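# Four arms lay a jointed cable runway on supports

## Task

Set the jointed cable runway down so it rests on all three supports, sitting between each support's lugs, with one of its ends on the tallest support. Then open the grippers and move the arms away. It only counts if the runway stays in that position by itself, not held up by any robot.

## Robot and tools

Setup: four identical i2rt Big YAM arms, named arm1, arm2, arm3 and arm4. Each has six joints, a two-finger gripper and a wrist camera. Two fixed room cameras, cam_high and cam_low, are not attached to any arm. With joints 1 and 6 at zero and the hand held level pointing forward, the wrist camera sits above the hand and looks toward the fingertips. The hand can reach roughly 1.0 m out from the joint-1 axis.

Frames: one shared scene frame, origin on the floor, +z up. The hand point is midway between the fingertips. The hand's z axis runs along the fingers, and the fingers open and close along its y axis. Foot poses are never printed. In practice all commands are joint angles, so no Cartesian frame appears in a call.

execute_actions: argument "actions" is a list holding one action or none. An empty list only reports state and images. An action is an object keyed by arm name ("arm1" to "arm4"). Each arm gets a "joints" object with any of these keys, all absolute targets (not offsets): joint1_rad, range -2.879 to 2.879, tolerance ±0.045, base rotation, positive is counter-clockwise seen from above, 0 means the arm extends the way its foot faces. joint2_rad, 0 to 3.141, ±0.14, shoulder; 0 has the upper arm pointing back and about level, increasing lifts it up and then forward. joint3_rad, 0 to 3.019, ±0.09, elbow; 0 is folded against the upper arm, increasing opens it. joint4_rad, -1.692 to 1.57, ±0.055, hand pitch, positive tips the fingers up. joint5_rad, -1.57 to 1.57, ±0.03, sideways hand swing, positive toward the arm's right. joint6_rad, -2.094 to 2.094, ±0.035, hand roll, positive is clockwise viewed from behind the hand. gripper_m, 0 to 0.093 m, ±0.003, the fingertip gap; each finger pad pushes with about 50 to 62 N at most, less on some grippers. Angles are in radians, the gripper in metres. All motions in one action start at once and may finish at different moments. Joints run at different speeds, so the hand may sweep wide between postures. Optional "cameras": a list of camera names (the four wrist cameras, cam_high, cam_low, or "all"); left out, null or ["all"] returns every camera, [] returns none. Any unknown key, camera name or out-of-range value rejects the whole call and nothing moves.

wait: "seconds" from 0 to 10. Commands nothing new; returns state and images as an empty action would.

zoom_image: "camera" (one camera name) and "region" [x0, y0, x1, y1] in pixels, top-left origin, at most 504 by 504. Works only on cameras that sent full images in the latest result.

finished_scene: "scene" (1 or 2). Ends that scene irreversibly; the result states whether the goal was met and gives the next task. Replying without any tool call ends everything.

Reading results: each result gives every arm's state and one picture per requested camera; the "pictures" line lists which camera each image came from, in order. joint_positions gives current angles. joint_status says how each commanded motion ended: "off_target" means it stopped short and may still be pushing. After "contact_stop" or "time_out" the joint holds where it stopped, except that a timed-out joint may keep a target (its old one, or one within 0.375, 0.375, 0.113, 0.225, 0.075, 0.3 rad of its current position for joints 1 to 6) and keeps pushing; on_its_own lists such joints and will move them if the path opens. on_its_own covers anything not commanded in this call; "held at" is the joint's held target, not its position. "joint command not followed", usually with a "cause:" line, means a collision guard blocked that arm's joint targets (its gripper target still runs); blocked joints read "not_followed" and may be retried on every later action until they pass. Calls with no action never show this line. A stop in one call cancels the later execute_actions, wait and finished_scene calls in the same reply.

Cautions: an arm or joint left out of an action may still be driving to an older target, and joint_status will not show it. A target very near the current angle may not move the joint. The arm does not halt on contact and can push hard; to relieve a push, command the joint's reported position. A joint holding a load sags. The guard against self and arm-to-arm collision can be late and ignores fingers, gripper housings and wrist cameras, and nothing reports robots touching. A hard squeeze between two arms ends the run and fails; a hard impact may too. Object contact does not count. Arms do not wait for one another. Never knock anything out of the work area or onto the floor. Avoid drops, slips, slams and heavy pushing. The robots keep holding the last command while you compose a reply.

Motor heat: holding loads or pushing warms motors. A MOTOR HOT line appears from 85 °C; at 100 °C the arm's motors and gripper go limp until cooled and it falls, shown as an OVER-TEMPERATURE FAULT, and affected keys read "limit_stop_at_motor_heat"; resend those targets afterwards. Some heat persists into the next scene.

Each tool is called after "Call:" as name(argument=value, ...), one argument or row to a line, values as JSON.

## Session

Call:
execute_actions(
  actions=[
    {"arm1":{"joints":{"joint1_rad":-0.47,"joint2_rad":2.4,"joint3_rad":0.9,"joint4_rad":-0.07,"joint5_rad":0,"joint6_rad":1.17}},"arm4":{"joints":{"joint1_rad":0.5,"joint2_rad":2.4,"joint3_rad":0.9,"joint4_rad":-0.07,"joint5_rad":0,"joint6_rad":-1.0}},"arm2":{"joints":{"joint1_rad":0.43,"joint2_rad":2.4,"joint3_rad":0.9,"joint4_rad":-0.07,"joint5_rad":0,"joint6_rad":0.35}},"arm3":{"joints":{"joint1_rad":-0.6,"joint2_rad":2.4,"joint3_rad":0.9,"joint4_rad":-0.07,"joint5_rad":0,"joint6_rad":-0.43}}},
  ],
)

Scene clock: 2.07 s.
Motor temperatures (°C, as the motors report them): arm1=[22 22 28 23 25 24] | arm2=[25 32 33 24 23 22] | arm3=[23 27 28 22 27 24] | arm4=[24 26 25 23 23 24]
arm1.joint_positions: joint1_rad=-0.466 joint2_rad=+2.404 joint3_rad=+0.897 joint4_rad=-0.079 joint5_rad=+0.003 joint6_rad=+1.161 gripper_m=+0.095
arm1.joint_status: all done
arm1.hand: x=-0.7889 y=-0.3588 z=+0.6053 quat_wxyz=(-0.001, -0.705, -0.709, +0.004) (m; scene frame)
arm2.joint_positions: joint1_rad=+0.432 joint2_rad=+2.404 joint3_rad=+0.900 joint4_rad=-0.082 joint5_rad=-0.001 joint6_rad=+0.338 gripper_m=+0.094
arm2.joint_status: all done
arm2.hand: x=-0.3657 y=-0.3251 z=+0.5906 quat_wxyz=(+0.004, +0.712, -0.702, +0.011) (m; scene frame)
arm3.joint_positions: joint1_rad=-0.595 joint2_rad=+2.414 joint3_rad=+0.900 joint4_rad=-0.083 joint5_rad=+0.004 joint6_rad=-0.418 gripper_m=+0.094
arm3.joint_status: all done
arm3.hand: x=+0.3487 y=-0.3450 z=+0.5395 quat_wxyz=(+0.014, +0.697, -0.717, +0.008) (m; scene frame)
arm4.joint_positions: joint1_rad=+0.508 joint2_rad=+2.403 joint3_rad=+0.897 joint4_rad=-0.087 joint5_rad=+0.000 joint6_rad=-0.986 gripper_m=+0.094
arm4.joint_status: all done
arm4.hand: x=+0.8242 y=-0.3340 z=+0.5684 quat_wxyz=(-0.010, -0.706, -0.708, -0.015) (m; scene frame)
pictures: arm1_cam_wrist, arm2_cam_wrist, arm3_cam_wrist, arm4_cam_wrist, cam_high, cam_low
Images, in order (width x height): arm1_cam_wrist 616x616, arm2_cam_wrist 616x616, arm3_cam_wrist 616x616, arm4_cam_wrist 616x616, cam_high 896x504, cam_low 896x504.

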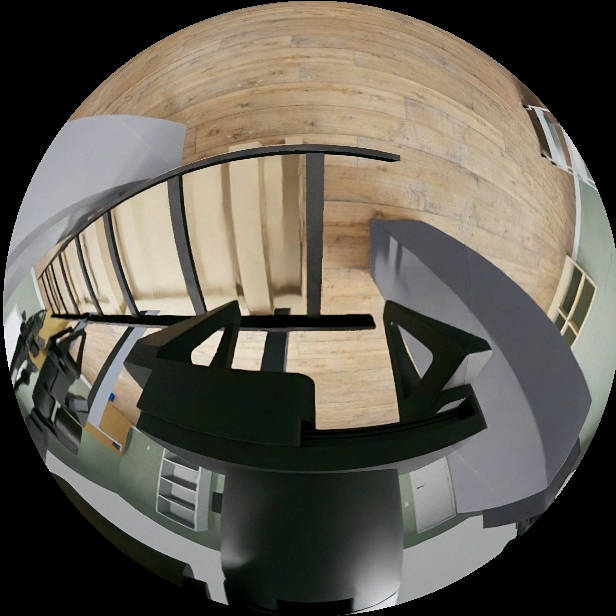

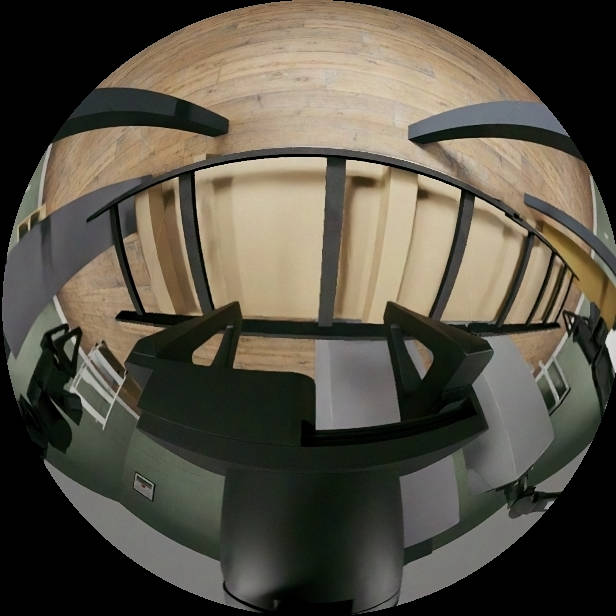

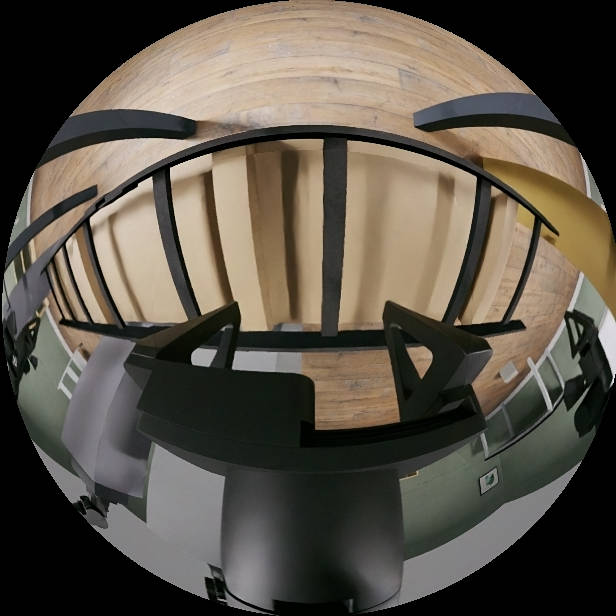

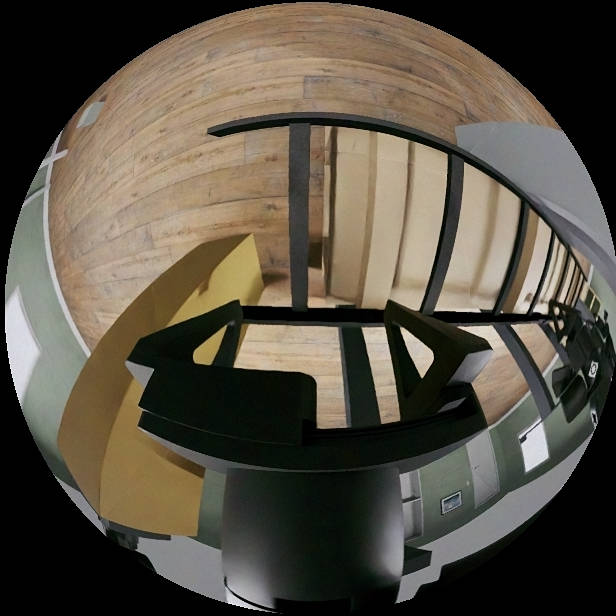

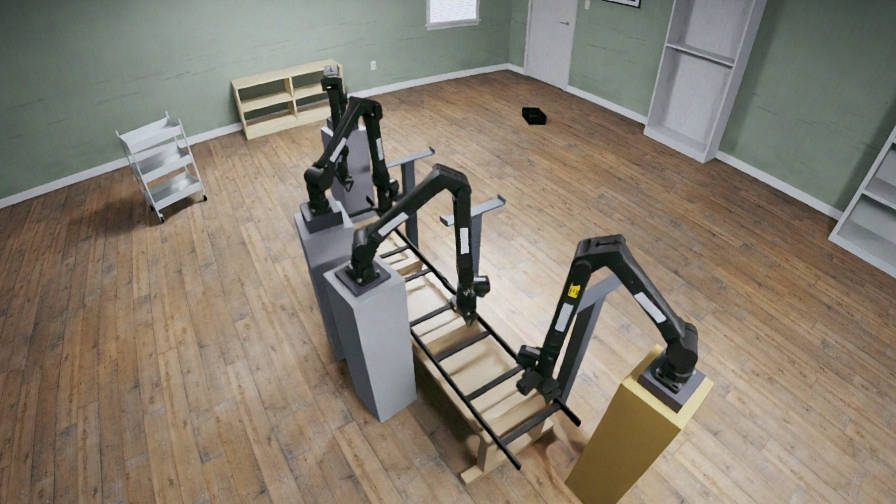

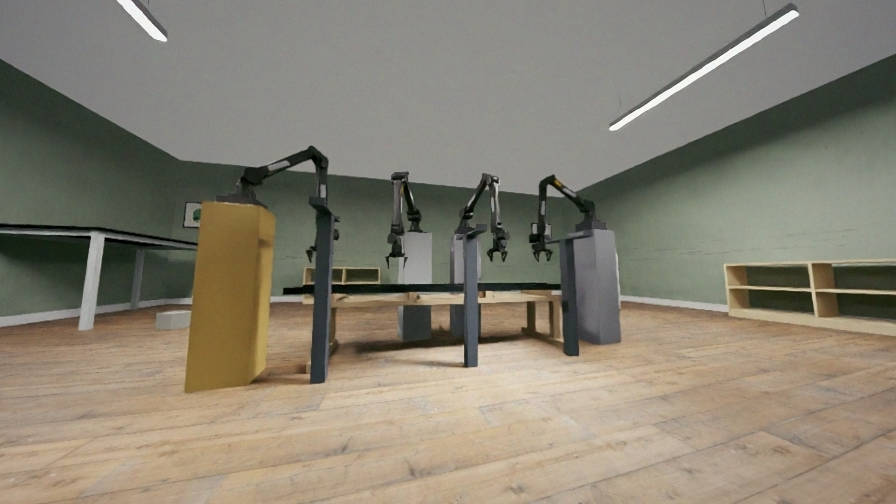

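Call:
execute_actions(
  actions=[
    {"arm1":{"joints":{"joint1_rad":-0.44,"joint2_rad":2.96,"joint3_rad":1.25,"joint4_rad":0.14}},"arm4":{"joints":{"joint1_rad":0.54,"joint2_rad":2.86,"joint3_rad":1.18,"joint4_rad":0.11,"joint6_rad":-0.96}},"arm2":{"joints":{"joint1_rad":0.39,"joint2_rad":2.93,"joint3_rad":1.19,"joint4_rad":0.17,"joint6_rad":0.31}},"arm3":{"joints":{"joint1_rad":-0.67,"joint2_rad":2.79,"joint3_rad":1.14,"joint4_rad":0.08,"joint6_rad":-0.5}}},
  ],
  cameras=[],
)

Call:
execute_actions(
  actions=[
    {"arm1":{"joints":{"joint2_rad":3.05,"joint3_rad":1.32,"joint4_rad":0.16}},"arm4":{"joints":{"joint2_rad":2.95,"joint3_rad":1.24,"joint4_rad":0.14}},"arm2":{"joints":{"joint2_rad":3.01,"joint3_rad":1.25,"joint4_rad":0.19}},"arm3":{"joints":{"joint2_rad":2.88,"joint3_rad":1.2,"joint4_rad":0.11}}},
  ],
  cameras=["arm1_cam_wrist","arm2_cam_wrist","arm3_cam_wrist","arm4_cam_wrist"],
)

Call:
execute_actions(
  actions=[
    {"arm1":{"joints":{"gripper_m":0}},"arm4":{"joints":{"gripper_m":0}},"arm2":{"joints":{"gripper_m":0}},"arm3":{"joints":{"gripper_m":0}}},
  ],
  cameras=[],
)

Scene clock: 11.67 s.
Motor temperatures (°C, as the motors report them): arm1=[22 23 28 23 25 24] | arm2=[25 32 33 24 23 22] | arm3=[23 28 28 22 27 24] | arm4=[24 26 25 23 23 24]
arm1.joint_positions: joint1_rad=-0.447 joint2_rad=+2.984 joint3_rad=+1.249 joint4_rad=+0.137 joint5_rad=+0.003 joint6_rad=+1.163 gripper_m=+0.095
arm1.joint_status: all done
arm1.hand: x=-0.8125 y=-0.3433 z=+0.3973 quat_wxyz=(+0.004, -0.699, -0.715, +0.007) (m; scene frame)
arm2.joint_positions: joint1_rad=+0.394 joint2_rad=+2.941 joint3_rad=+1.185 joint4_rad=+0.166 joint5_rad=-0.001 joint6_rad=+0.322 gripper_m=+0.094
arm2.joint_status: all done
arm2.hand: x=-0.3399 y=-0.3577 z=+0.4012 quat_wxyz=(+0.005, +0.704, -0.710, +0.012) (m; scene frame)
arm3.joint_positions: joint1_rad=-0.675 joint2_rad=+2.805 joint3_rad=+1.134 joint4_rad=+0.075 joint5_rad=+0.002 joint6_rad=-0.488 gripper_m=+0.094
arm3.joint_status: all done
arm3.hand: x=+0.3704 y=-0.3657 z=+0.4007 quat_wxyz=(+0.013, +0.693, -0.721, +0.006) (m; scene frame)
arm4.joint_positions: joint1_rad=+0.534 joint2_rad=+2.885 joint3_rad=+1.178 joint4_rad=+0.103 joint5_rad=+0.000 joint6_rad=-0.973 gripper_m=+0.094
arm4.joint_status: all done
arm4.hand: x=+0.8496 y=-0.3307 z=+0.3974 quat_wxyz=(-0.010, -0.702, -0.712, -0.020) (m; scene frame)
pictures: none
No camera images: the call's "cameras" was empty. Leave "cameras" out to get every camera's image.

Scene clock: 12.57 s.
Motor temperatures (°C, as the motors report them): arm1=[22 23 28 23 25 24] | arm2=[25 32 33 24 23 22] | arm3=[23 28 28 22 27 24] | arm4=[24 27 25 23 23 24]
arm1.joint_positions: joint1_rad=-0.447 joint2_rad=+3.046 joint3_rad=+1.326 joint4_rad=+0.156 joint5_rad=+0.003 joint6_rad=+1.163 gripper_m=+0.095
arm1.joint_status: all done
arm1.hand: x=-0.8006 y=-0.3483 z=+0.3726 quat_wxyz=(-0.011, -0.699, -0.715, +0.000) (m; scene frame)
arm2.joint_positions: joint1_rad=+0.394 joint2_rad=+3.005 joint3_rad=+1.251 joint4_rad=+0.182 joint5_rad=-0.001 joint6_rad=+0.321 gripper_m=+0.094
arm2.joint_status: all done
arm2.hand: x=-0.3413 y=-0.3530 z=+0.3763 quat_wxyz=(+0.001, +0.704, -0.710, +0.004) (m; scene frame)
arm3.joint_positions: joint1_rad=-0.675 joint2_rad=+2.887 joint3_rad=+1.202 joint4_rad=+0.102 joint5_rad=+0.002 joint6_rad=-0.488 gripper_m=+0.094
arm3.joint_status: all done
arm3.hand: x=+0.3712 y=-0.3644 z=+0.3698 quat_wxyz=(+0.007, +0.693, -0.721, +0.005) (m; scene frame)
arm4.joint_positions: joint1_rad=+0.534 joint2_rad=+2.941 joint3_rad=+1.246 joint4_rad=+0.129 joint5_rad=+0.000 joint6_rad=-0.973 gripper_m=+0.094
arm4.joint_status: all done
arm4.hand: x=+0.8379 y=-0.3393 z=+0.3750 quat_wxyz=(-0.007, -0.702, -0.712, -0.001) (m; scene frame)
pictures: arm1_cam_wrist, arm2_cam_wrist, arm3_cam_wrist, arm4_cam_wrist
Images, in order (width x height): arm1_cam_wrist 616x616, arm2_cam_wrist 616x616, arm3_cam_wrist 616x616, arm4_cam_wrist 616x616.

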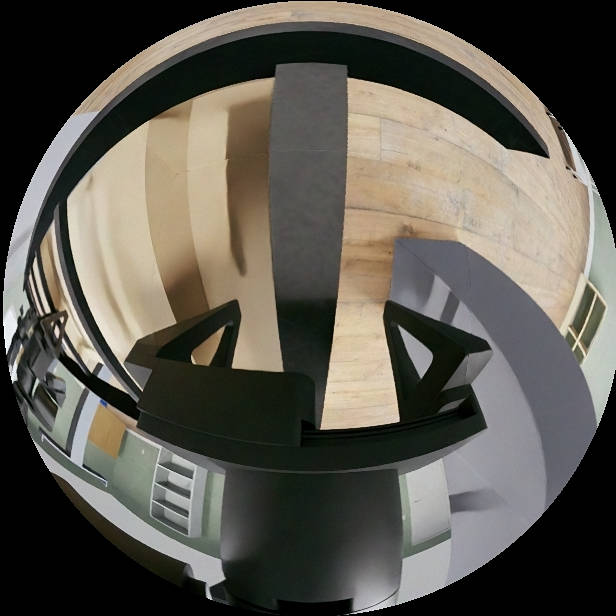

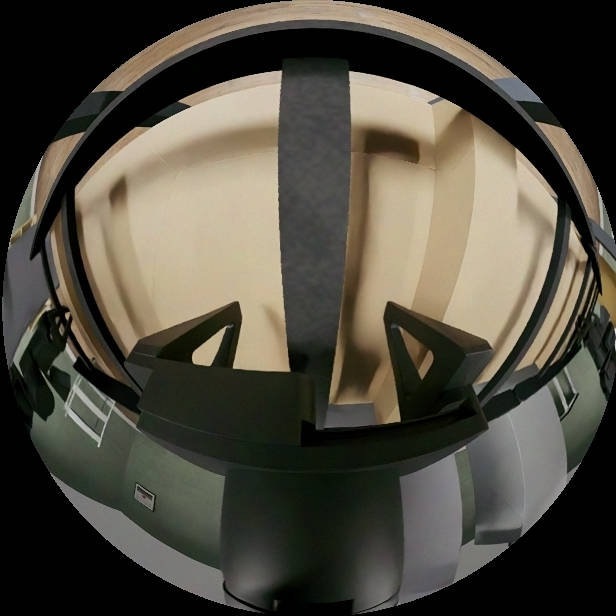

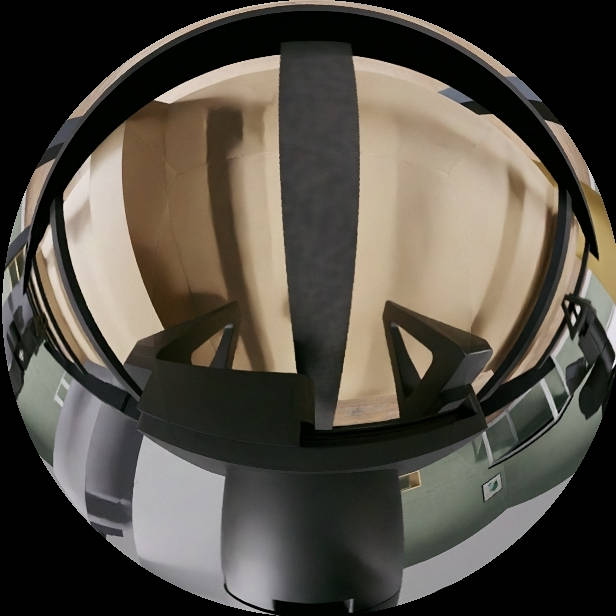

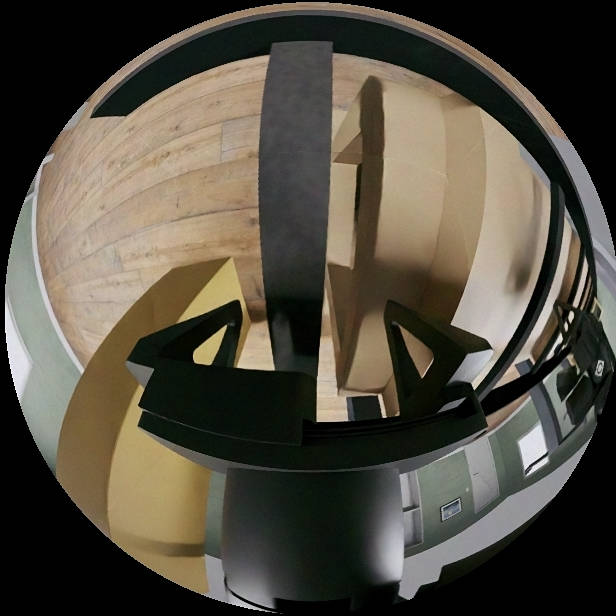

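Scene clock: 13.30 s.
Motor temperatures (°C, as the motors report them): arm1=[22 23 28 23 25 24] | arm2=[25 32 32 24 23 22] | arm3=[23 28 28 22 27 24] | arm4=[24 27 25 23 23 24]
arm1.joint_positions: joint1_rad=-0.447 joint2_rad=+3.046 joint3_rad=+1.329 joint4_rad=+0.160 joint5_rad=-0.002 joint6_rad=+1.173 gripper_m=+0.024
arm1.joint_status: gripper_m off_target (ended at +0.024, target +0.000)
arm1.hand: x=-0.7980 y=-0.3484 z=+0.3725 quat_wxyz=(-0.013, -0.703, -0.711, -0.003) (m; scene frame)
arm2.joint_positions: joint1_rad=+0.394 joint2_rad=+3.006 joint3_rad=+1.251 joint4_rad=+0.183 joint5_rad=-0.002 joint6_rad=+0.324 gripper_m=+0.024
arm2.joint_status: gripper_m off_target (ended at +0.024, target +0.000)
arm2.hand: x=-0.3416 y=-0.3531 z=+0.3762 quat_wxyz=(+0.002, +0.703, -0.711, +0.003) (m; scene frame)
arm3.joint_positions: joint1_rad=-0.679 joint2_rad=+2.887 joint3_rad=+1.204 joint4_rad=+0.105 joint5_rad=+0.013 joint6_rad=-0.505 gripper_m=+0.023
arm3.joint_status: gripper_m off_target (ended at +0.023, target +0.000)
arm3.hand: x=+0.3749 y=-0.3643 z=+0.3696 quat_wxyz=(+0.003, +0.698, -0.716, +0.009) (m; scene frame)
arm4.joint_positions: joint1_rad=+0.540 joint2_rad=+2.944 joint3_rad=+1.236 joint4_rad=+0.129 joint5_rad=-0.009 joint6_rad=-0.950 gripper_m=+0.024
arm4.joint_status: gripper_m off_target (ended at +0.024, target +0.000)
arm4.hand: x=+0.8471 y=-0.3373 z=+0.3746 quat_wxyz=(-0.013, -0.708, -0.706, -0.008) (m; scene frame)
pictures: none
No camera images: the call's "cameras" was empty. Leave "cameras" out to get every camera's image.

Call:
execute_actions(
  actions=[
    {"arm1":{"joints":{"joint2_rad":2.58,"joint3_rad":0.95,"joint4_rad":0.06}},"arm4":{"joints":{"joint2_rad":2.47,"joint3_rad":0.89,"joint4_rad":0.01}},"arm2":{"joints":{"joint2_rad":2.55,"joint3_rad":0.91,"joint4_rad":0.07}},"arm3":{"joints":{"joint2_rad":2.42,"joint3_rad":0.91,"joint4_rad":-0.06}}},
  ],
  cameras=[],
)

Call:
execute_actions(
  actions=[
    {"arm1":{"joints":{"joint2_rad":1.95,"joint3_rad":0.8,"joint4_rad":-0.41}},"arm4":{"joints":{"joint2_rad":1.87,"joint3_rad":0.79,"joint4_rad":-0.48}},"arm2":{"joints":{"joint2_rad":1.89,"joint3_rad":0.72,"joint4_rad":-0.37}},"arm3":{"joints":{"joint2_rad":1.82,"joint3_rad":0.79,"joint4_rad":-0.5}}},
  ],
  cameras=[],
)

Call:
execute_actions(
  actions=[
    {"arm1":{"joints":{"joint2_rad":1.44,"joint3_rad":0.92,"joint4_rad":-1.06}},"arm4":{"joints":{"joint2_rad":1.4,"joint3_rad":0.96,"joint4_rad":-1.12}},"arm2":{"joints":{"joint2_rad":1.36,"joint3_rad":0.9,"joint4_rad":-1.05}},"arm3":{"joints":{"joint2_rad":1.35,"joint3_rad":1.0,"joint4_rad":-1.15}}},
  ],
  cameras=[],
)

Call:
execute_actions(
  actions=[
    {"arm1":{"joints":{"joint1_rad":0,"joint6_rad":1.62,"joint2_rad":1.37,"joint3_rad":0.85,"joint4_rad":-1.01}},"arm4":{"joints":{"joint1_rad":0.04,"joint6_rad":-1.45,"joint2_rad":1.24,"joint3_rad":0.92,"joint4_rad":-1.23}},"arm2":{"joints":{"joint1_rad":0.28,"joint6_rad":0.2,"joint2_rad":1.8,"joint3_rad":1.34,"joint4_rad":-1.05}},"arm3":{"joints":{"joint1_rad":-0.46,"joint6_rad":-0.29,"joint2_rad":1.76,"joint3_rad":1.44,"joint4_rad":-1.17}}},
  ],
  cameras=["cam_high","cam_low"],
)

Scene clock: 25.63 s.
Motor temperatures (°C, as the motors report them): arm1=[22 23 28 23 25 24] | arm2=[25 33 32 24 23 22] | arm3=[23 29 28 22 27 24] | arm4=[24 27 25 23 23 24]
arm1.joint_positions: joint1_rad=-0.445 joint2_rad=+2.621 joint3_rad=+0.972 joint4_rad=+0.071 joint5_rad=+0.011 joint6_rad=+1.174 gripper_m=+0.024
arm1.joint_status: all done
arm1.hand: x=-0.8005 y=-0.3479 z=+0.5305 quat_wxyz=(-0.006, -0.702, -0.712, +0.007) (m; scene frame)
arm2.joint_positions: joint1_rad=+0.393 joint2_rad=+2.615 joint3_rad=+0.934 joint4_rad=+0.093 joint5_rad=-0.012 joint6_rad=+0.324 gripper_m=+0.024
arm2.joint_status: all done
arm2.hand: x=-0.3437 y=-0.3521 z=+0.5198 quat_wxyz=(+0.010, +0.703, -0.711, +0.009) (m; scene frame)
arm3.joint_positions: joint1_rad=-0.673 joint2_rad=+2.494 joint3_rad=+0.930 joint4_rad=-0.029 joint5_rad=+0.019 joint6_rad=-0.502 gripper_m=+0.023
arm3.joint_status: all done
arm3.hand: x=+0.3743 y=-0.3622 z=+0.5121 quat_wxyz=(+0.010, +0.699, -0.715, +0.014) (m; scene frame)
arm4.joint_positions: joint1_rad=+0.540 joint2_rad=+2.518 joint3_rad=+0.907 joint4_rad=+0.025 joint5_rad=-0.006 joint6_rad=-0.948 gripper_m=+0.024
arm4.joint_status: all done
arm4.hand: x=+0.8461 y=-0.3349 z=+0.5295 quat_wxyz=(-0.012, -0.709, -0.705, -0.011) (m; scene frame)
pictures: none
No camera images: the call's "cameras" was empty. Leave "cameras" out to get every camera's image.

Scene clock: 26.93 s.
Motor temperatures (°C, as the motors report them): arm1=[22 23 28 23 25 24] | arm2=[25 33 33 24 23 22] | arm3=[23 29 28 22 27 24] | arm4=[24 27 25 23 23 24]
arm1.joint_positions: joint1_rad=-0.448 joint2_rad=+1.990 joint3_rad=+0.772 joint4_rad=-0.412 joint5_rad=+0.012 joint6_rad=+1.174 gripper_m=+0.024
arm1.joint_status: all done
arm1.hand: x=-0.8005 y=-0.3478 z=+0.7421 quat_wxyz=(+0.018, -0.703, -0.711, +0.017) (m; scene frame)
arm2.joint_positions: joint1_rad=+0.393 joint2_rad=+1.996 joint3_rad=+0.712 joint4_rad=-0.327 joint5_rad=-0.017 joint6_rad=+0.324 gripper_m=+0.024
arm2.joint_status: all done
arm2.hand: x=-0.3456 y=-0.3501 z=+0.7185 quat_wxyz=(+0.017, +0.703, -0.711, +0.018) (m; scene frame)
arm3.joint_positions: joint1_rad=-0.672 joint2_rad=+1.915 joint3_rad=+0.773 joint4_rad=-0.467 joint5_rad=+0.017 joint6_rad=-0.500 gripper_m=+0.023
arm3.joint_status: all done
arm3.hand: x=+0.3743 y=-0.3603 z=+0.7060 quat_wxyz=(+0.018, +0.699, -0.715, +0.015) (m; scene frame)
arm4.joint_positions: joint1_rad=+0.543 joint2_rad=+1.920 joint3_rad=+0.758 joint4_rad=-0.471 joint5_rad=-0.014 joint6_rad=-0.947 gripper_m=+0.024
arm4.joint_status: all done
arm4.hand: x=+0.8422 y=-0.3373 z=+0.7278 quat_wxyz=(-0.020, -0.707, -0.706, -0.033) (m; scene frame)
pictures: none
No camera images: the call's "cameras" was empty. Leave "cameras" out to get every camera's image.

Scene clock: 29.63 s.
Motor temperatures (°C, as the motors report them): arm1=[22 23 29 23 25 24] | arm2=[25 33 34 24 23 22] | arm3=[23 29 30 22 27 24] | arm4=[24 27 26 23 23 24]
arm1.joint_positions: joint1_rad=-0.458 joint2_rad=+1.464 joint3_rad=+0.878 joint4_rad=-1.031 joint5_rad=+0.016 joint6_rad=+1.164 gripper_m=+0.024
arm1.joint_status: all done
arm1.hand: x=-0.8034 y=-0.3497 z=+0.9549 quat_wxyz=(+0.011, -0.703, -0.711, +0.016) (m; scene frame)
arm2.joint_positions: joint1_rad=+0.397 joint2_rad=+1.446 joint3_rad=+0.807 joint4_rad=-0.977 joint5_rad=-0.023 joint6_rad=+0.328 gripper_m=+0.024
arm2.joint_status: joint3_rad time_out (moved +0.095 of +0.188); joint4_rad time_out (moved -0.651 of -0.723); the others done
arm2.on_its_own: joint3_rad reads +0.807 and still pushes toward +0.900 since a time_out; joint4_rad reads -0.977 and still pushes toward -1.050 since a time_out
arm2.hand: x=-0.3488 y=-0.3500 z=+0.9245 quat_wxyz=(+0.021, +0.703, -0.711, +0.019) (m; scene frame)
arm3.joint_positions: joint1_rad=-0.669 joint2_rad=+1.440 joint3_rad=+0.914 joint4_rad=-1.088 joint5_rad=+0.020 joint6_rad=-0.496 gripper_m=+0.023
arm3.joint_status: joint4_rad time_out (moved -0.620 of -0.683); the others done
arm3.on_its_own: joint4_rad reads -1.088 and still pushes toward -1.150 since a time_out
arm3.hand: x=+0.3722 y=-0.3618 z=+0.9123 quat_wxyz=(+0.020, +0.698, -0.715, +0.017) (m; scene frame)
arm4.joint_positions: joint1_rad=+0.553 joint2_rad=+1.432 joint3_rad=+0.902 joint4_rad=-1.081 joint5_rad=-0.016 joint6_rad=-0.936 gripper_m=+0.024
arm4.joint_status: all done
arm4.hand: x=+0.8375 y=-0.3415 z=+0.9366 quat_wxyz=(-0.019, -0.708, -0.705, -0.023) (m; scene frame)
pictures: none
No camera images: the call's "cameras" was empty. Leave "cameras" out to get every camera's image.

not run: a stop came earlier in this reply.

Call:
execute_actions(
  actions=[
    {"arm1":{"joints":{"joint1_rad":0,"joint6_rad":1.62,"joint2_rad":1.37,"joint3_rad":0.85,"joint4_rad":-1.01}},"arm4":{"joints":{"joint1_rad":0.04,"joint6_rad":-1.45,"joint2_rad":1.24,"joint3_rad":0.92,"joint4_rad":-1.23}},"arm2":{"joints":{"joint1_rad":0.28,"joint6_rad":0.2,"joint2_rad":1.8,"joint3_rad":1.34,"joint4_rad":-1.05}},"arm3":{"joints":{"joint1_rad":-0.46,"joint6_rad":-0.29,"joint2_rad":1.76,"joint3_rad":1.44,"joint4_rad":-1.17}}},
  ],
  cameras=[],
)

Call:
execute_actions(
  actions=[
    {"arm1":{"joints":{"joint1_rad":0.55,"joint6_rad":2.08,"joint2_rad":1.52,"joint3_rad":0.95,"joint4_rad":-0.95}},"arm4":{"joints":{"joint1_rad":-0.5,"joint6_rad":-1.98,"joint2_rad":1.4,"joint3_rad":1.0,"joint4_rad":-1.15}},"arm2":{"joints":{"joint1_rad":0.22,"joint6_rad":0.15,"joint2_rad":2.07,"joint3_rad":1.88,"joint4_rad":-1.14}},"arm3":{"joints":{"joint1_rad":-0.36,"joint6_rad":-0.19,"joint2_rad":2.05,"joint3_rad":1.94,"joint4_rad":-1.23}}},
  ],
  cameras=["cam_high","cam_low"],
)

Scene clock: 41.27 s.
Motor temperatures (°C, as the motors report them): arm1=[22 23 31 23 25 24] | arm2=[25 34 40 24 24 22] | arm3=[23 30 35 22 29 23] | arm4=[24 27 29 23 23 24]
arm1.joint_positions: joint1_rad=+0.002 joint2_rad=+1.430 joint3_rad=+0.801 joint4_rad=-1.018 joint5_rad=+0.003 joint6_rad=+1.612 gripper_m=+0.024
arm1.joint_status: all done
arm1.hand: x=-0.8052 y=-0.1898 z=+0.9405 quat_wxyz=(+0.017, -0.699, -0.714, +0.030) (m; scene frame)
arm2.joint_positions: joint1_rad=+0.296 joint2_rad=+1.894 joint3_rad=+1.251 joint4_rad=-0.995 joint5_rad=-0.052 joint6_rad=+0.214 gripper_m=+0.024
arm2.joint_status: joint4_rad time_out (moved -0.017 of -0.073); the others done
arm2.on_its_own: joint4_rad reads -0.995 and still pushes toward -1.050 since a time_out
arm2.hand: x=-0.3542 y=-0.1877 z=+0.8759 quat_wxyz=(+0.041, +0.706, -0.707, +0.018) (m; scene frame)
arm3.joint_positions: joint1_rad=-0.471 joint2_rad=+1.851 joint3_rad=+1.348 joint4_rad=-1.130 joint5_rad=+0.067 joint6_rad=-0.306 gripper_m=+0.023
arm3.joint_status: joint3_rad time_out (moved +0.434 of +0.526); the others done
arm3.on_its_own: joint3_rad reads +1.348 and still pushes toward +1.440 since a time_out
arm3.hand: x=+0.3637 y=-0.1909 z=+0.8806 quat_wxyz=(+0.014, +0.701, -0.712, +0.046) (m; scene frame)
arm4.joint_positions: joint1_rad=+0.043 joint2_rad=+1.312 joint3_rad=+0.859 joint4_rad=-1.234 joint5_rad=-0.008 joint6_rad=-1.453 gripper_m=+0.024
arm4.joint_status: all done
arm4.hand: x=+0.8203 y=-0.1673 z=+0.9619 quat_wxyz=(-0.047, -0.704, -0.707, -0.047) (m; scene frame)
pictures: none
No camera images: the call's "cameras" was empty. Leave "cameras" out to get every camera's image.

not run: a stop came earlier in this reply.

Call:
execute_actions(
  actions=[
    {"arm1":{"joints":{"joint1_rad":0.55,"joint6_rad":2.08,"joint2_rad":1.52,"joint3_rad":0.95,"joint4_rad":-0.95}},"arm4":{"joints":{"joint1_rad":-0.5,"joint6_rad":-1.98,"joint2_rad":1.4,"joint3_rad":1.0,"joint4_rad":-1.15}},"arm2":{"joints":{"joint1_rad":0.22,"joint6_rad":0.15,"joint2_rad":2.07,"joint3_rad":1.88,"joint4_rad":-1.14}},"arm3":{"joints":{"joint1_rad":-0.36,"joint6_rad":-0.19,"joint2_rad":2.05,"joint3_rad":1.94,"joint4_rad":-1.23}}},
  ],
  cameras=["cam_high","cam_low"],
)

Scene clock: 48.47 s.
Motor temperatures (°C, as the motors report them): arm1=[22 24 32 23 25 24] | arm2=[25 36 42 24 26 22] | arm3=[23 32 37 22 31 24] | arm4=[24 27 31 23 23 24]
arm1.joint_positions: joint1_rad=+0.487 joint2_rad=+1.581 joint3_rad=+0.873 joint4_rad=-0.956 joint5_rad=+0.024 joint6_rad=+2.086 gripper_m=+0.024
arm1.joint_status: joint1_rad time_out (moved +0.485 of +0.548); the others done
arm1.on_its_own: joint1_rad reads +0.487 and still pushes toward +0.550 since a time_out
arm1.hand: x=-0.8197 y=-0.0255 z=+0.9090 quat_wxyz=(-0.007, -0.694, -0.718, +0.048) (m; scene frame)
arm2.joint_positions: joint1_rad=+0.257 joint2_rad=+2.245 joint3_rad=+1.784 joint4_rad=-1.088 joint5_rad=-0.056 joint6_rad=+0.180 gripper_m=+0.024
arm2.joint_status: joint2_rad time_out (moved +0.351 of +0.176); joint3_rad time_out (moved +0.533 of +0.629); the others done
arm2.on_its_own: joint2_rad reads +2.245 and still pushes toward +2.070 since a time_out; joint3_rad reads +1.784 and still pushes toward +1.880 since a time_out
arm2.hand: x=-0.3649 y=-0.0234 z=+0.8492 quat_wxyz=(+0.018, +0.706, -0.708, -0.021) (m; scene frame)
arm3.joint_positions: joint1_rad=-0.384 joint2_rad=+2.210 joint3_rad=+1.855 joint4_rad=-1.195 joint5_rad=+0.048 joint6_rad=-0.220 gripper_m=+0.024
arm3.joint_status: joint2_rad time_out (moved +0.358 of +0.199); the others done
arm3.on_its_own: joint2_rad reads +2.210 and still pushes toward +2.050 since a time_out
arm3.hand: x=+0.3538 y=-0.0269 z=+0.8494 quat_wxyz=(-0.020, +0.701, -0.712, +0.017) (m; scene frame)
arm4.joint_positions: joint1_rad=-0.451 joint2_rad=+1.474 joint3_rad=+0.901 joint4_rad=-1.149 joint5_rad=-0.007 joint6_rad=-1.947 gripper_m=+0.024
arm4.joint_status: joint1_rad time_out (moved -0.494 of -0.543); joint3_rad time_out (moved +0.043 of +0.141); the others done
arm4.on_its_own: joint1_rad reads -0.451 and still pushes toward -0.500 since a time_out; joint3_rad reads +0.901 and still pushes toward +1.000 since a time_out
arm4.hand: x=+0.8100 y=-0.0077 z=+0.9224 quat_wxyz=(-0.078, -0.704, -0.705, -0.031) (m; scene frame)
pictures: cam_high, cam_low
Images, in order (width x height): cam_high 896x504, cam_low 896x504.

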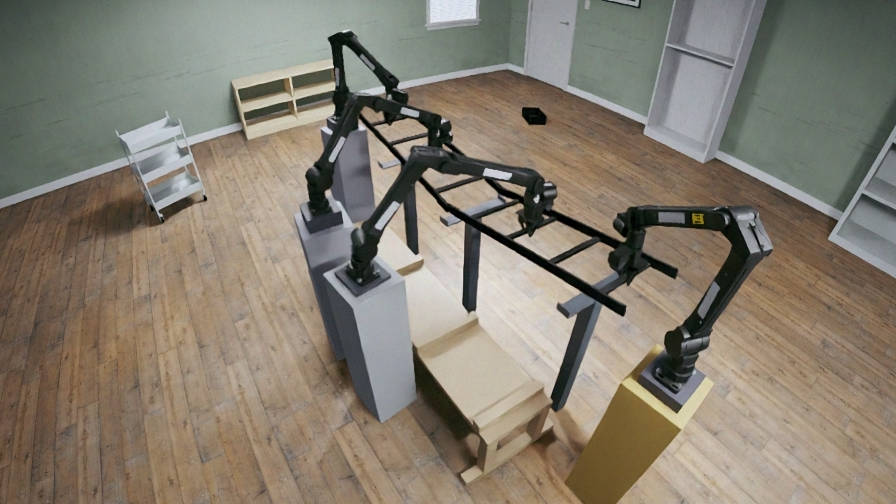

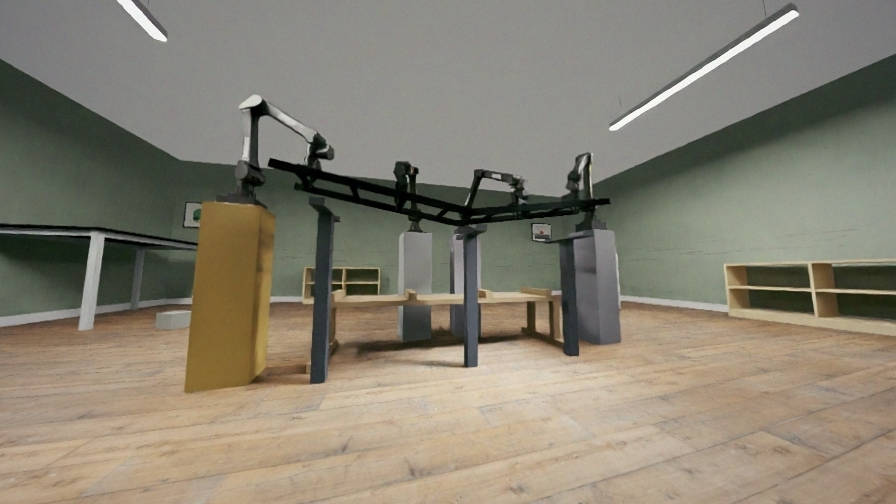

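Call:
execute_actions(
  actions=[
    {"arm1":{"joints":{"joint1_rad":0.72,"joint2_rad":1.84,"joint3_rad":0.98,"joint4_rad":-0.7}},"arm4":{"joints":{"joint1_rad":-0.57,"joint6_rad":-2.04,"joint2_rad":1.56,"joint3_rad":0.98,"joint4_rad":-1.05}},"arm2":{"joints":{"joint2_rad":2.25,"joint3_rad":2.03,"joint4_rad":-1.1}},"arm3":{"joints":{"joint2_rad":2.18,"joint3_rad":2.05,"joint4_rad":-1.21}}},
  ],
)

Call:
zoom_image(
  camera="cam_high",
  region=[340,90,720,340],
)

Scene clock: 55.73 s.
Motor temperatures (°C, as the motors report them): arm1=[22 24 34 23 26 24] | arm2=[25 40 44 24 27 22] | arm3=[23 35 39 22 32 24] | arm4=[24 27 33 23 23 24]
arm1.joint_positions: joint1_rad=+0.584 joint2_rad=+1.879 joint3_rad=+0.889 joint4_rad=-0.707 joint5_rad=+0.038 joint6_rad=+2.086 gripper_m=+0.027
arm1.joint_status: joint1_rad time_out (moved +0.097 of +0.233); joint3_rad time_out (moved +0.016 of +0.107); the others done
arm1.on_its_own: joint1_rad reads +0.584 and still pushes toward +0.720 since a time_out; joint3_rad reads +0.889 and still pushes toward +0.980 since a time_out
arm1.hand: x=-0.8211 y=+0.0120 z=+0.8007 quat_wxyz=(-0.013, -0.658, -0.750, +0.066) (m; scene frame)
arm2.joint_positions: joint1_rad=+0.252 joint2_rad=+2.449 joint3_rad=+1.923 joint4_rad=-1.037 joint5_rad=-0.035 joint6_rad=+0.185 gripper_m=+0.024
arm2.joint_status: joint2_rad time_out (moved +0.203 of +0.005); joint3_rad time_out (moved +0.139 of +0.246); joint4_rad time_out (moved +0.051 of -0.012)
arm2.on_its_own: joint2_rad reads +2.449 and still pushes toward +2.250 since a time_out; joint3_rad reads +1.923 and still pushes toward +2.030 since a time_out; joint4_rad reads -1.037 and still pushes toward -1.100 since a time_out
arm2.hand: x=-0.3630 y=+0.0070 z=+0.7632 quat_wxyz=(+0.013, +0.703, -0.711, -0.010) (m; scene frame)
arm3.joint_positions: joint1_rad=-0.379 joint2_rad=+2.356 joint3_rad=+1.960 joint4_rad=-1.172 joint5_rad=+0.047 joint6_rad=-0.209 gripper_m=+0.024
arm3.joint_status: joint2_rad time_out (moved +0.147 of -0.030); the others done
arm3.on_its_own: joint2_rad reads +2.356 and still pushes toward +2.180 since a time_out
arm3.hand: x=+0.3563 y=-0.0019 z=+0.7904 quat_wxyz=(-0.012, +0.699, -0.715, +0.021) (m; scene frame)
arm4.joint_positions: joint1_rad=-0.521 joint2_rad=+1.610 joint3_rad=+0.901 joint4_rad=-1.058 joint5_rad=-0.017 joint6_rad=-2.013 gripper_m=+0.024
arm4.joint_status: joint1_rad time_out (moved -0.071 of -0.119); the others done
arm4.on_its_own: joint1_rad reads -0.521 and still pushes toward -0.570 since a time_out
arm4.hand: x=+0.8106 y=+0.0165 z=+0.8748 quat_wxyz=(-0.103, -0.704, -0.702, -0.029) (m; scene frame)
pictures: arm1_cam_wrist, arm2_cam_wrist, arm3_cam_wrist, arm4_cam_wrist, cam_high, cam_low
Images, in order (width x height): arm1_cam_wrist 616x616, arm2_cam_wrist 616x616, arm3_cam_wrist 616x616, arm4_cam_wrist 616x616, cam_high 896x504, cam_low 896x504.

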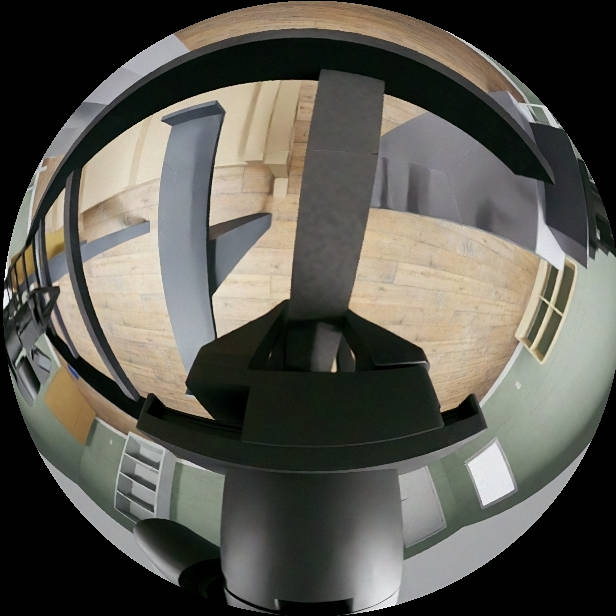

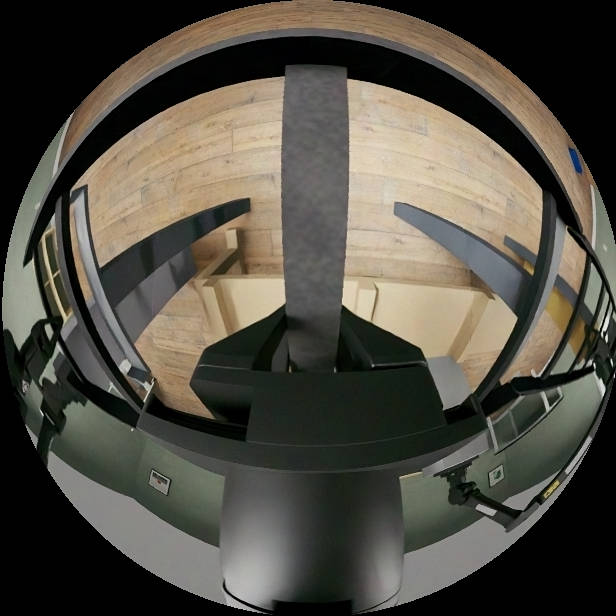

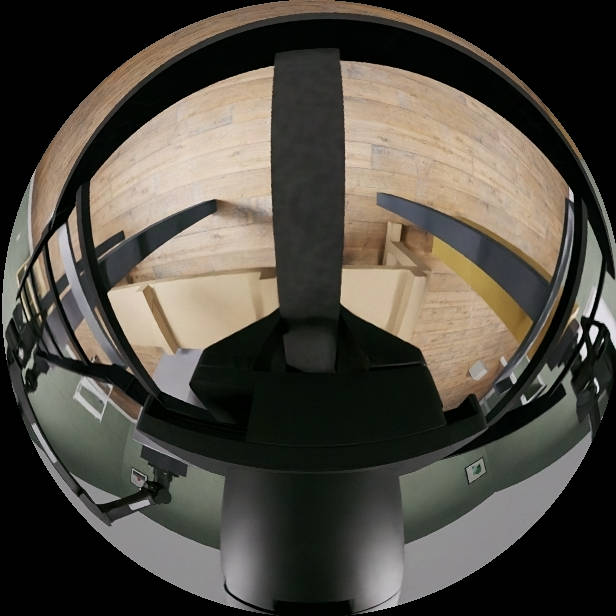

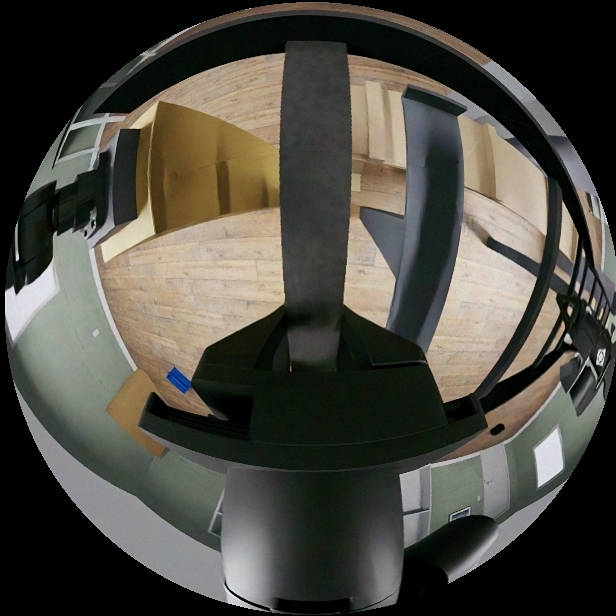

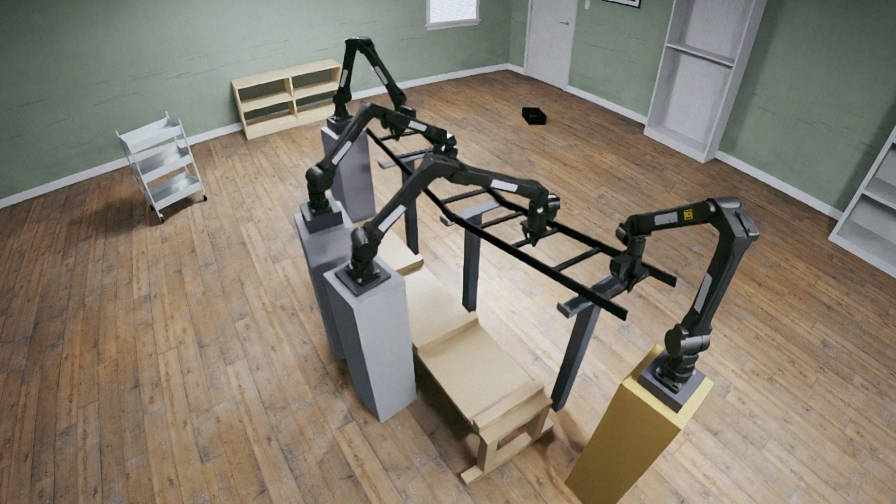

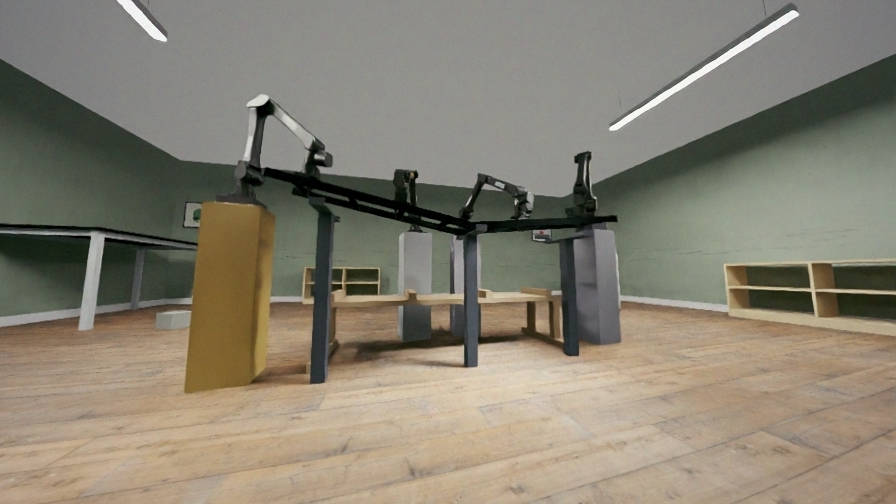

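Region (340, 90, 720, 340) of cam_high's 896x504 image, scaled by 1.326, with more detail than that image has; it fills the top 332 rows of this view, and the rest is white.

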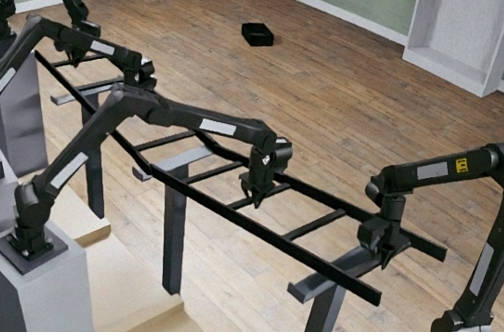

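Looks plausible; lower.

Call:
execute_actions(
  actions=[
    {"arm1":{"joints":{"joint2_rad":2.08,"joint4_rad":-0.5}},"arm4":{"joints":{"joint2_rad":1.72,"joint4_rad":-0.97}},"arm2":{"joints":{"joint2_rad":2.36,"joint3_rad":2.07,"joint4_rad":-1.05}},"arm3":{"joints":{"joint2_rad":2.28,"joint3_rad":2.09,"joint4_rad":-1.18}}},
  ],
  cameras=["cam_high","cam_low","arm4_cam_wrist","arm1_cam_wrist"],
)

Call:
zoom_image(
  camera="cam_high",
  region=[340,90,720,340],
)

Scene clock: 66.17 s.
Motor temperatures (°C, as the motors report them): arm1=[23 24 35 23 27 24] | arm2=[25 45 47 24 26 22] | arm3=[23 37 41 22 31 24] | arm4=[24 28 33 23 23 24]
arm1.joint_positions: joint1_rad=+0.594 joint2_rad=+2.096 joint3_rad=+0.894 joint4_rad=-0.493 joint5_rad=+0.024 joint6_rad=+2.086 gripper_m=+0.027
arm1.joint_status: all done
arm1.on_its_own: joint1_rad reads +0.594 and still pushes toward +0.720 since a time_out
arm1.hand: x=-0.8258 y=+0.0149 z=+0.7170 quat_wxyz=(-0.007, -0.654, -0.753, +0.064) (m; scene frame)
arm2.joint_positions: joint1_rad=+0.261 joint2_rad=+2.520 joint3_rad=+1.956 joint4_rad=-0.997 joint5_rad=-0.001 joint6_rad=+0.190 gripper_m=+0.024
arm2.joint_status: joint2_rad time_out (moved +0.071 of -0.089); joint3_rad time_out (moved +0.034 of +0.147); the others done
arm2.on_its_own: joint2_rad reads +2.520 and still pushes toward +2.360 since a time_out; joint3_rad reads +1.956 and still pushes toward +2.069 since a time_out
arm2.hand: x=-0.3640 y=+0.0122 z=+0.7264 quat_wxyz=(-0.001, +0.704, -0.710, -0.001) (m; scene frame)
arm3.joint_positions: joint1_rad=-0.384 joint2_rad=+2.405 joint3_rad=+1.988 joint4_rad=-1.162 joint5_rad=+0.027 joint6_rad=-0.211 gripper_m=+0.024
arm3.joint_status: joint3_rad time_out (moved +0.028 of +0.130); the others done
arm3.on_its_own: joint3_rad reads +1.988 and still pushes toward +2.090 since a time_out
arm3.hand: x=+0.3572 y=+0.0025 z=+0.7672 quat_wxyz=(-0.002, +0.698, -0.716, +0.015) (m; scene frame)
arm4.joint_positions: joint1_rad=-0.536 joint2_rad=+1.754 joint3_rad=+0.901 joint4_rad=-0.997 joint5_rad=-0.027 joint6_rad=-2.021 gripper_m=+0.024
arm4.joint_status: all done
arm4.hand: x=+0.8175 y=+0.0171 z=+0.8251 quat_wxyz=(-0.143, -0.703, -0.695, -0.036) (m; scene frame)
pictures: arm1_cam_wrist, arm4_cam_wrist, cam_high, cam_low
Images, in order (width x height): arm1_cam_wrist 616x616, arm4_cam_wrist 616x616, cam_high 896x504, cam_low 896x504.

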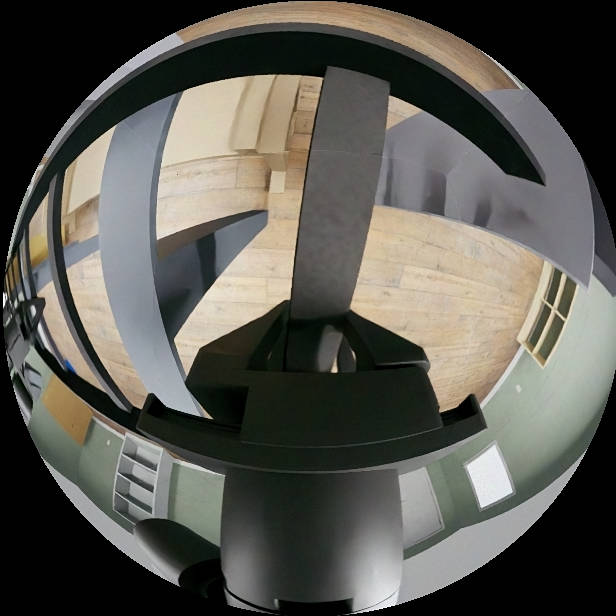

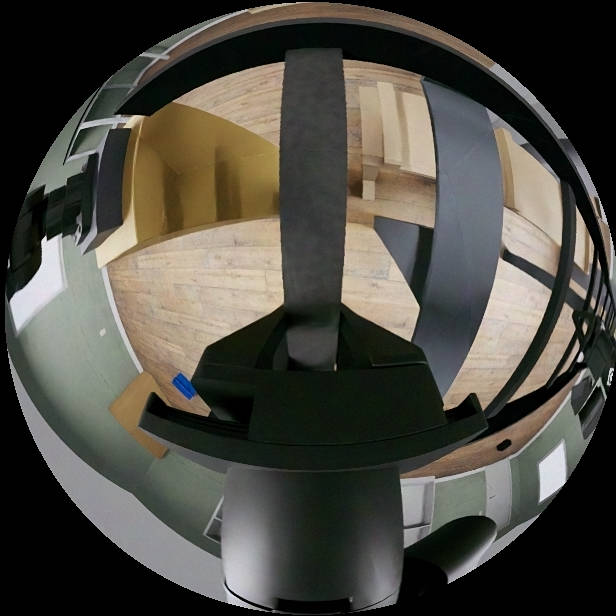

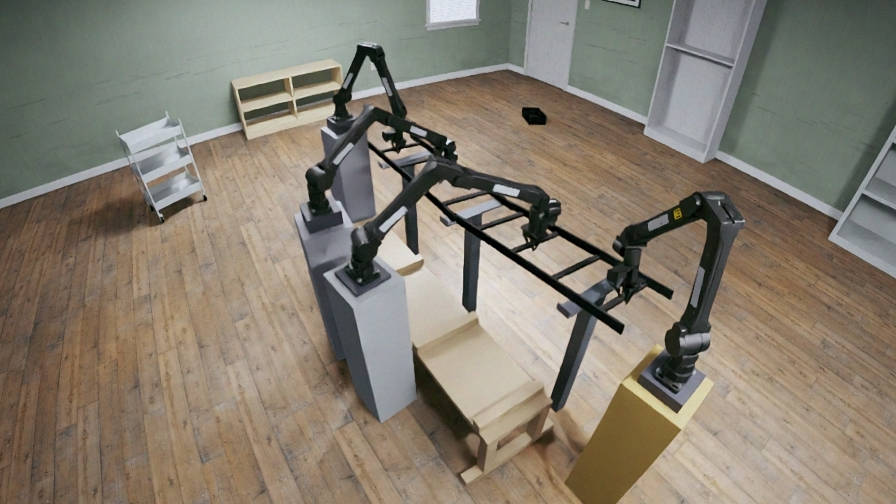

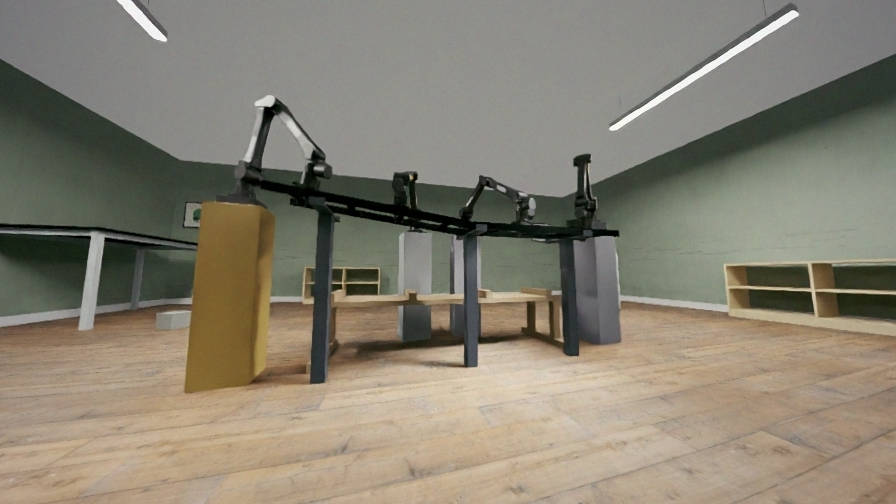

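Region (340, 90, 720, 340) of cam_high's 896x504 image, scaled by 1.326, with more detail than that image has; it fills the top 332 rows of this view, and the rest is white.

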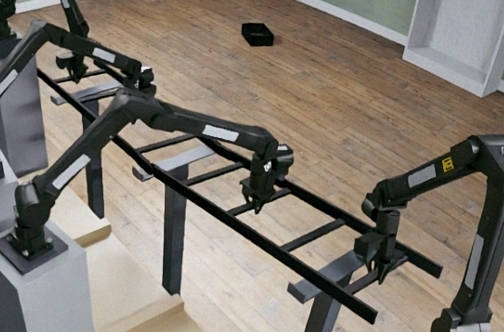

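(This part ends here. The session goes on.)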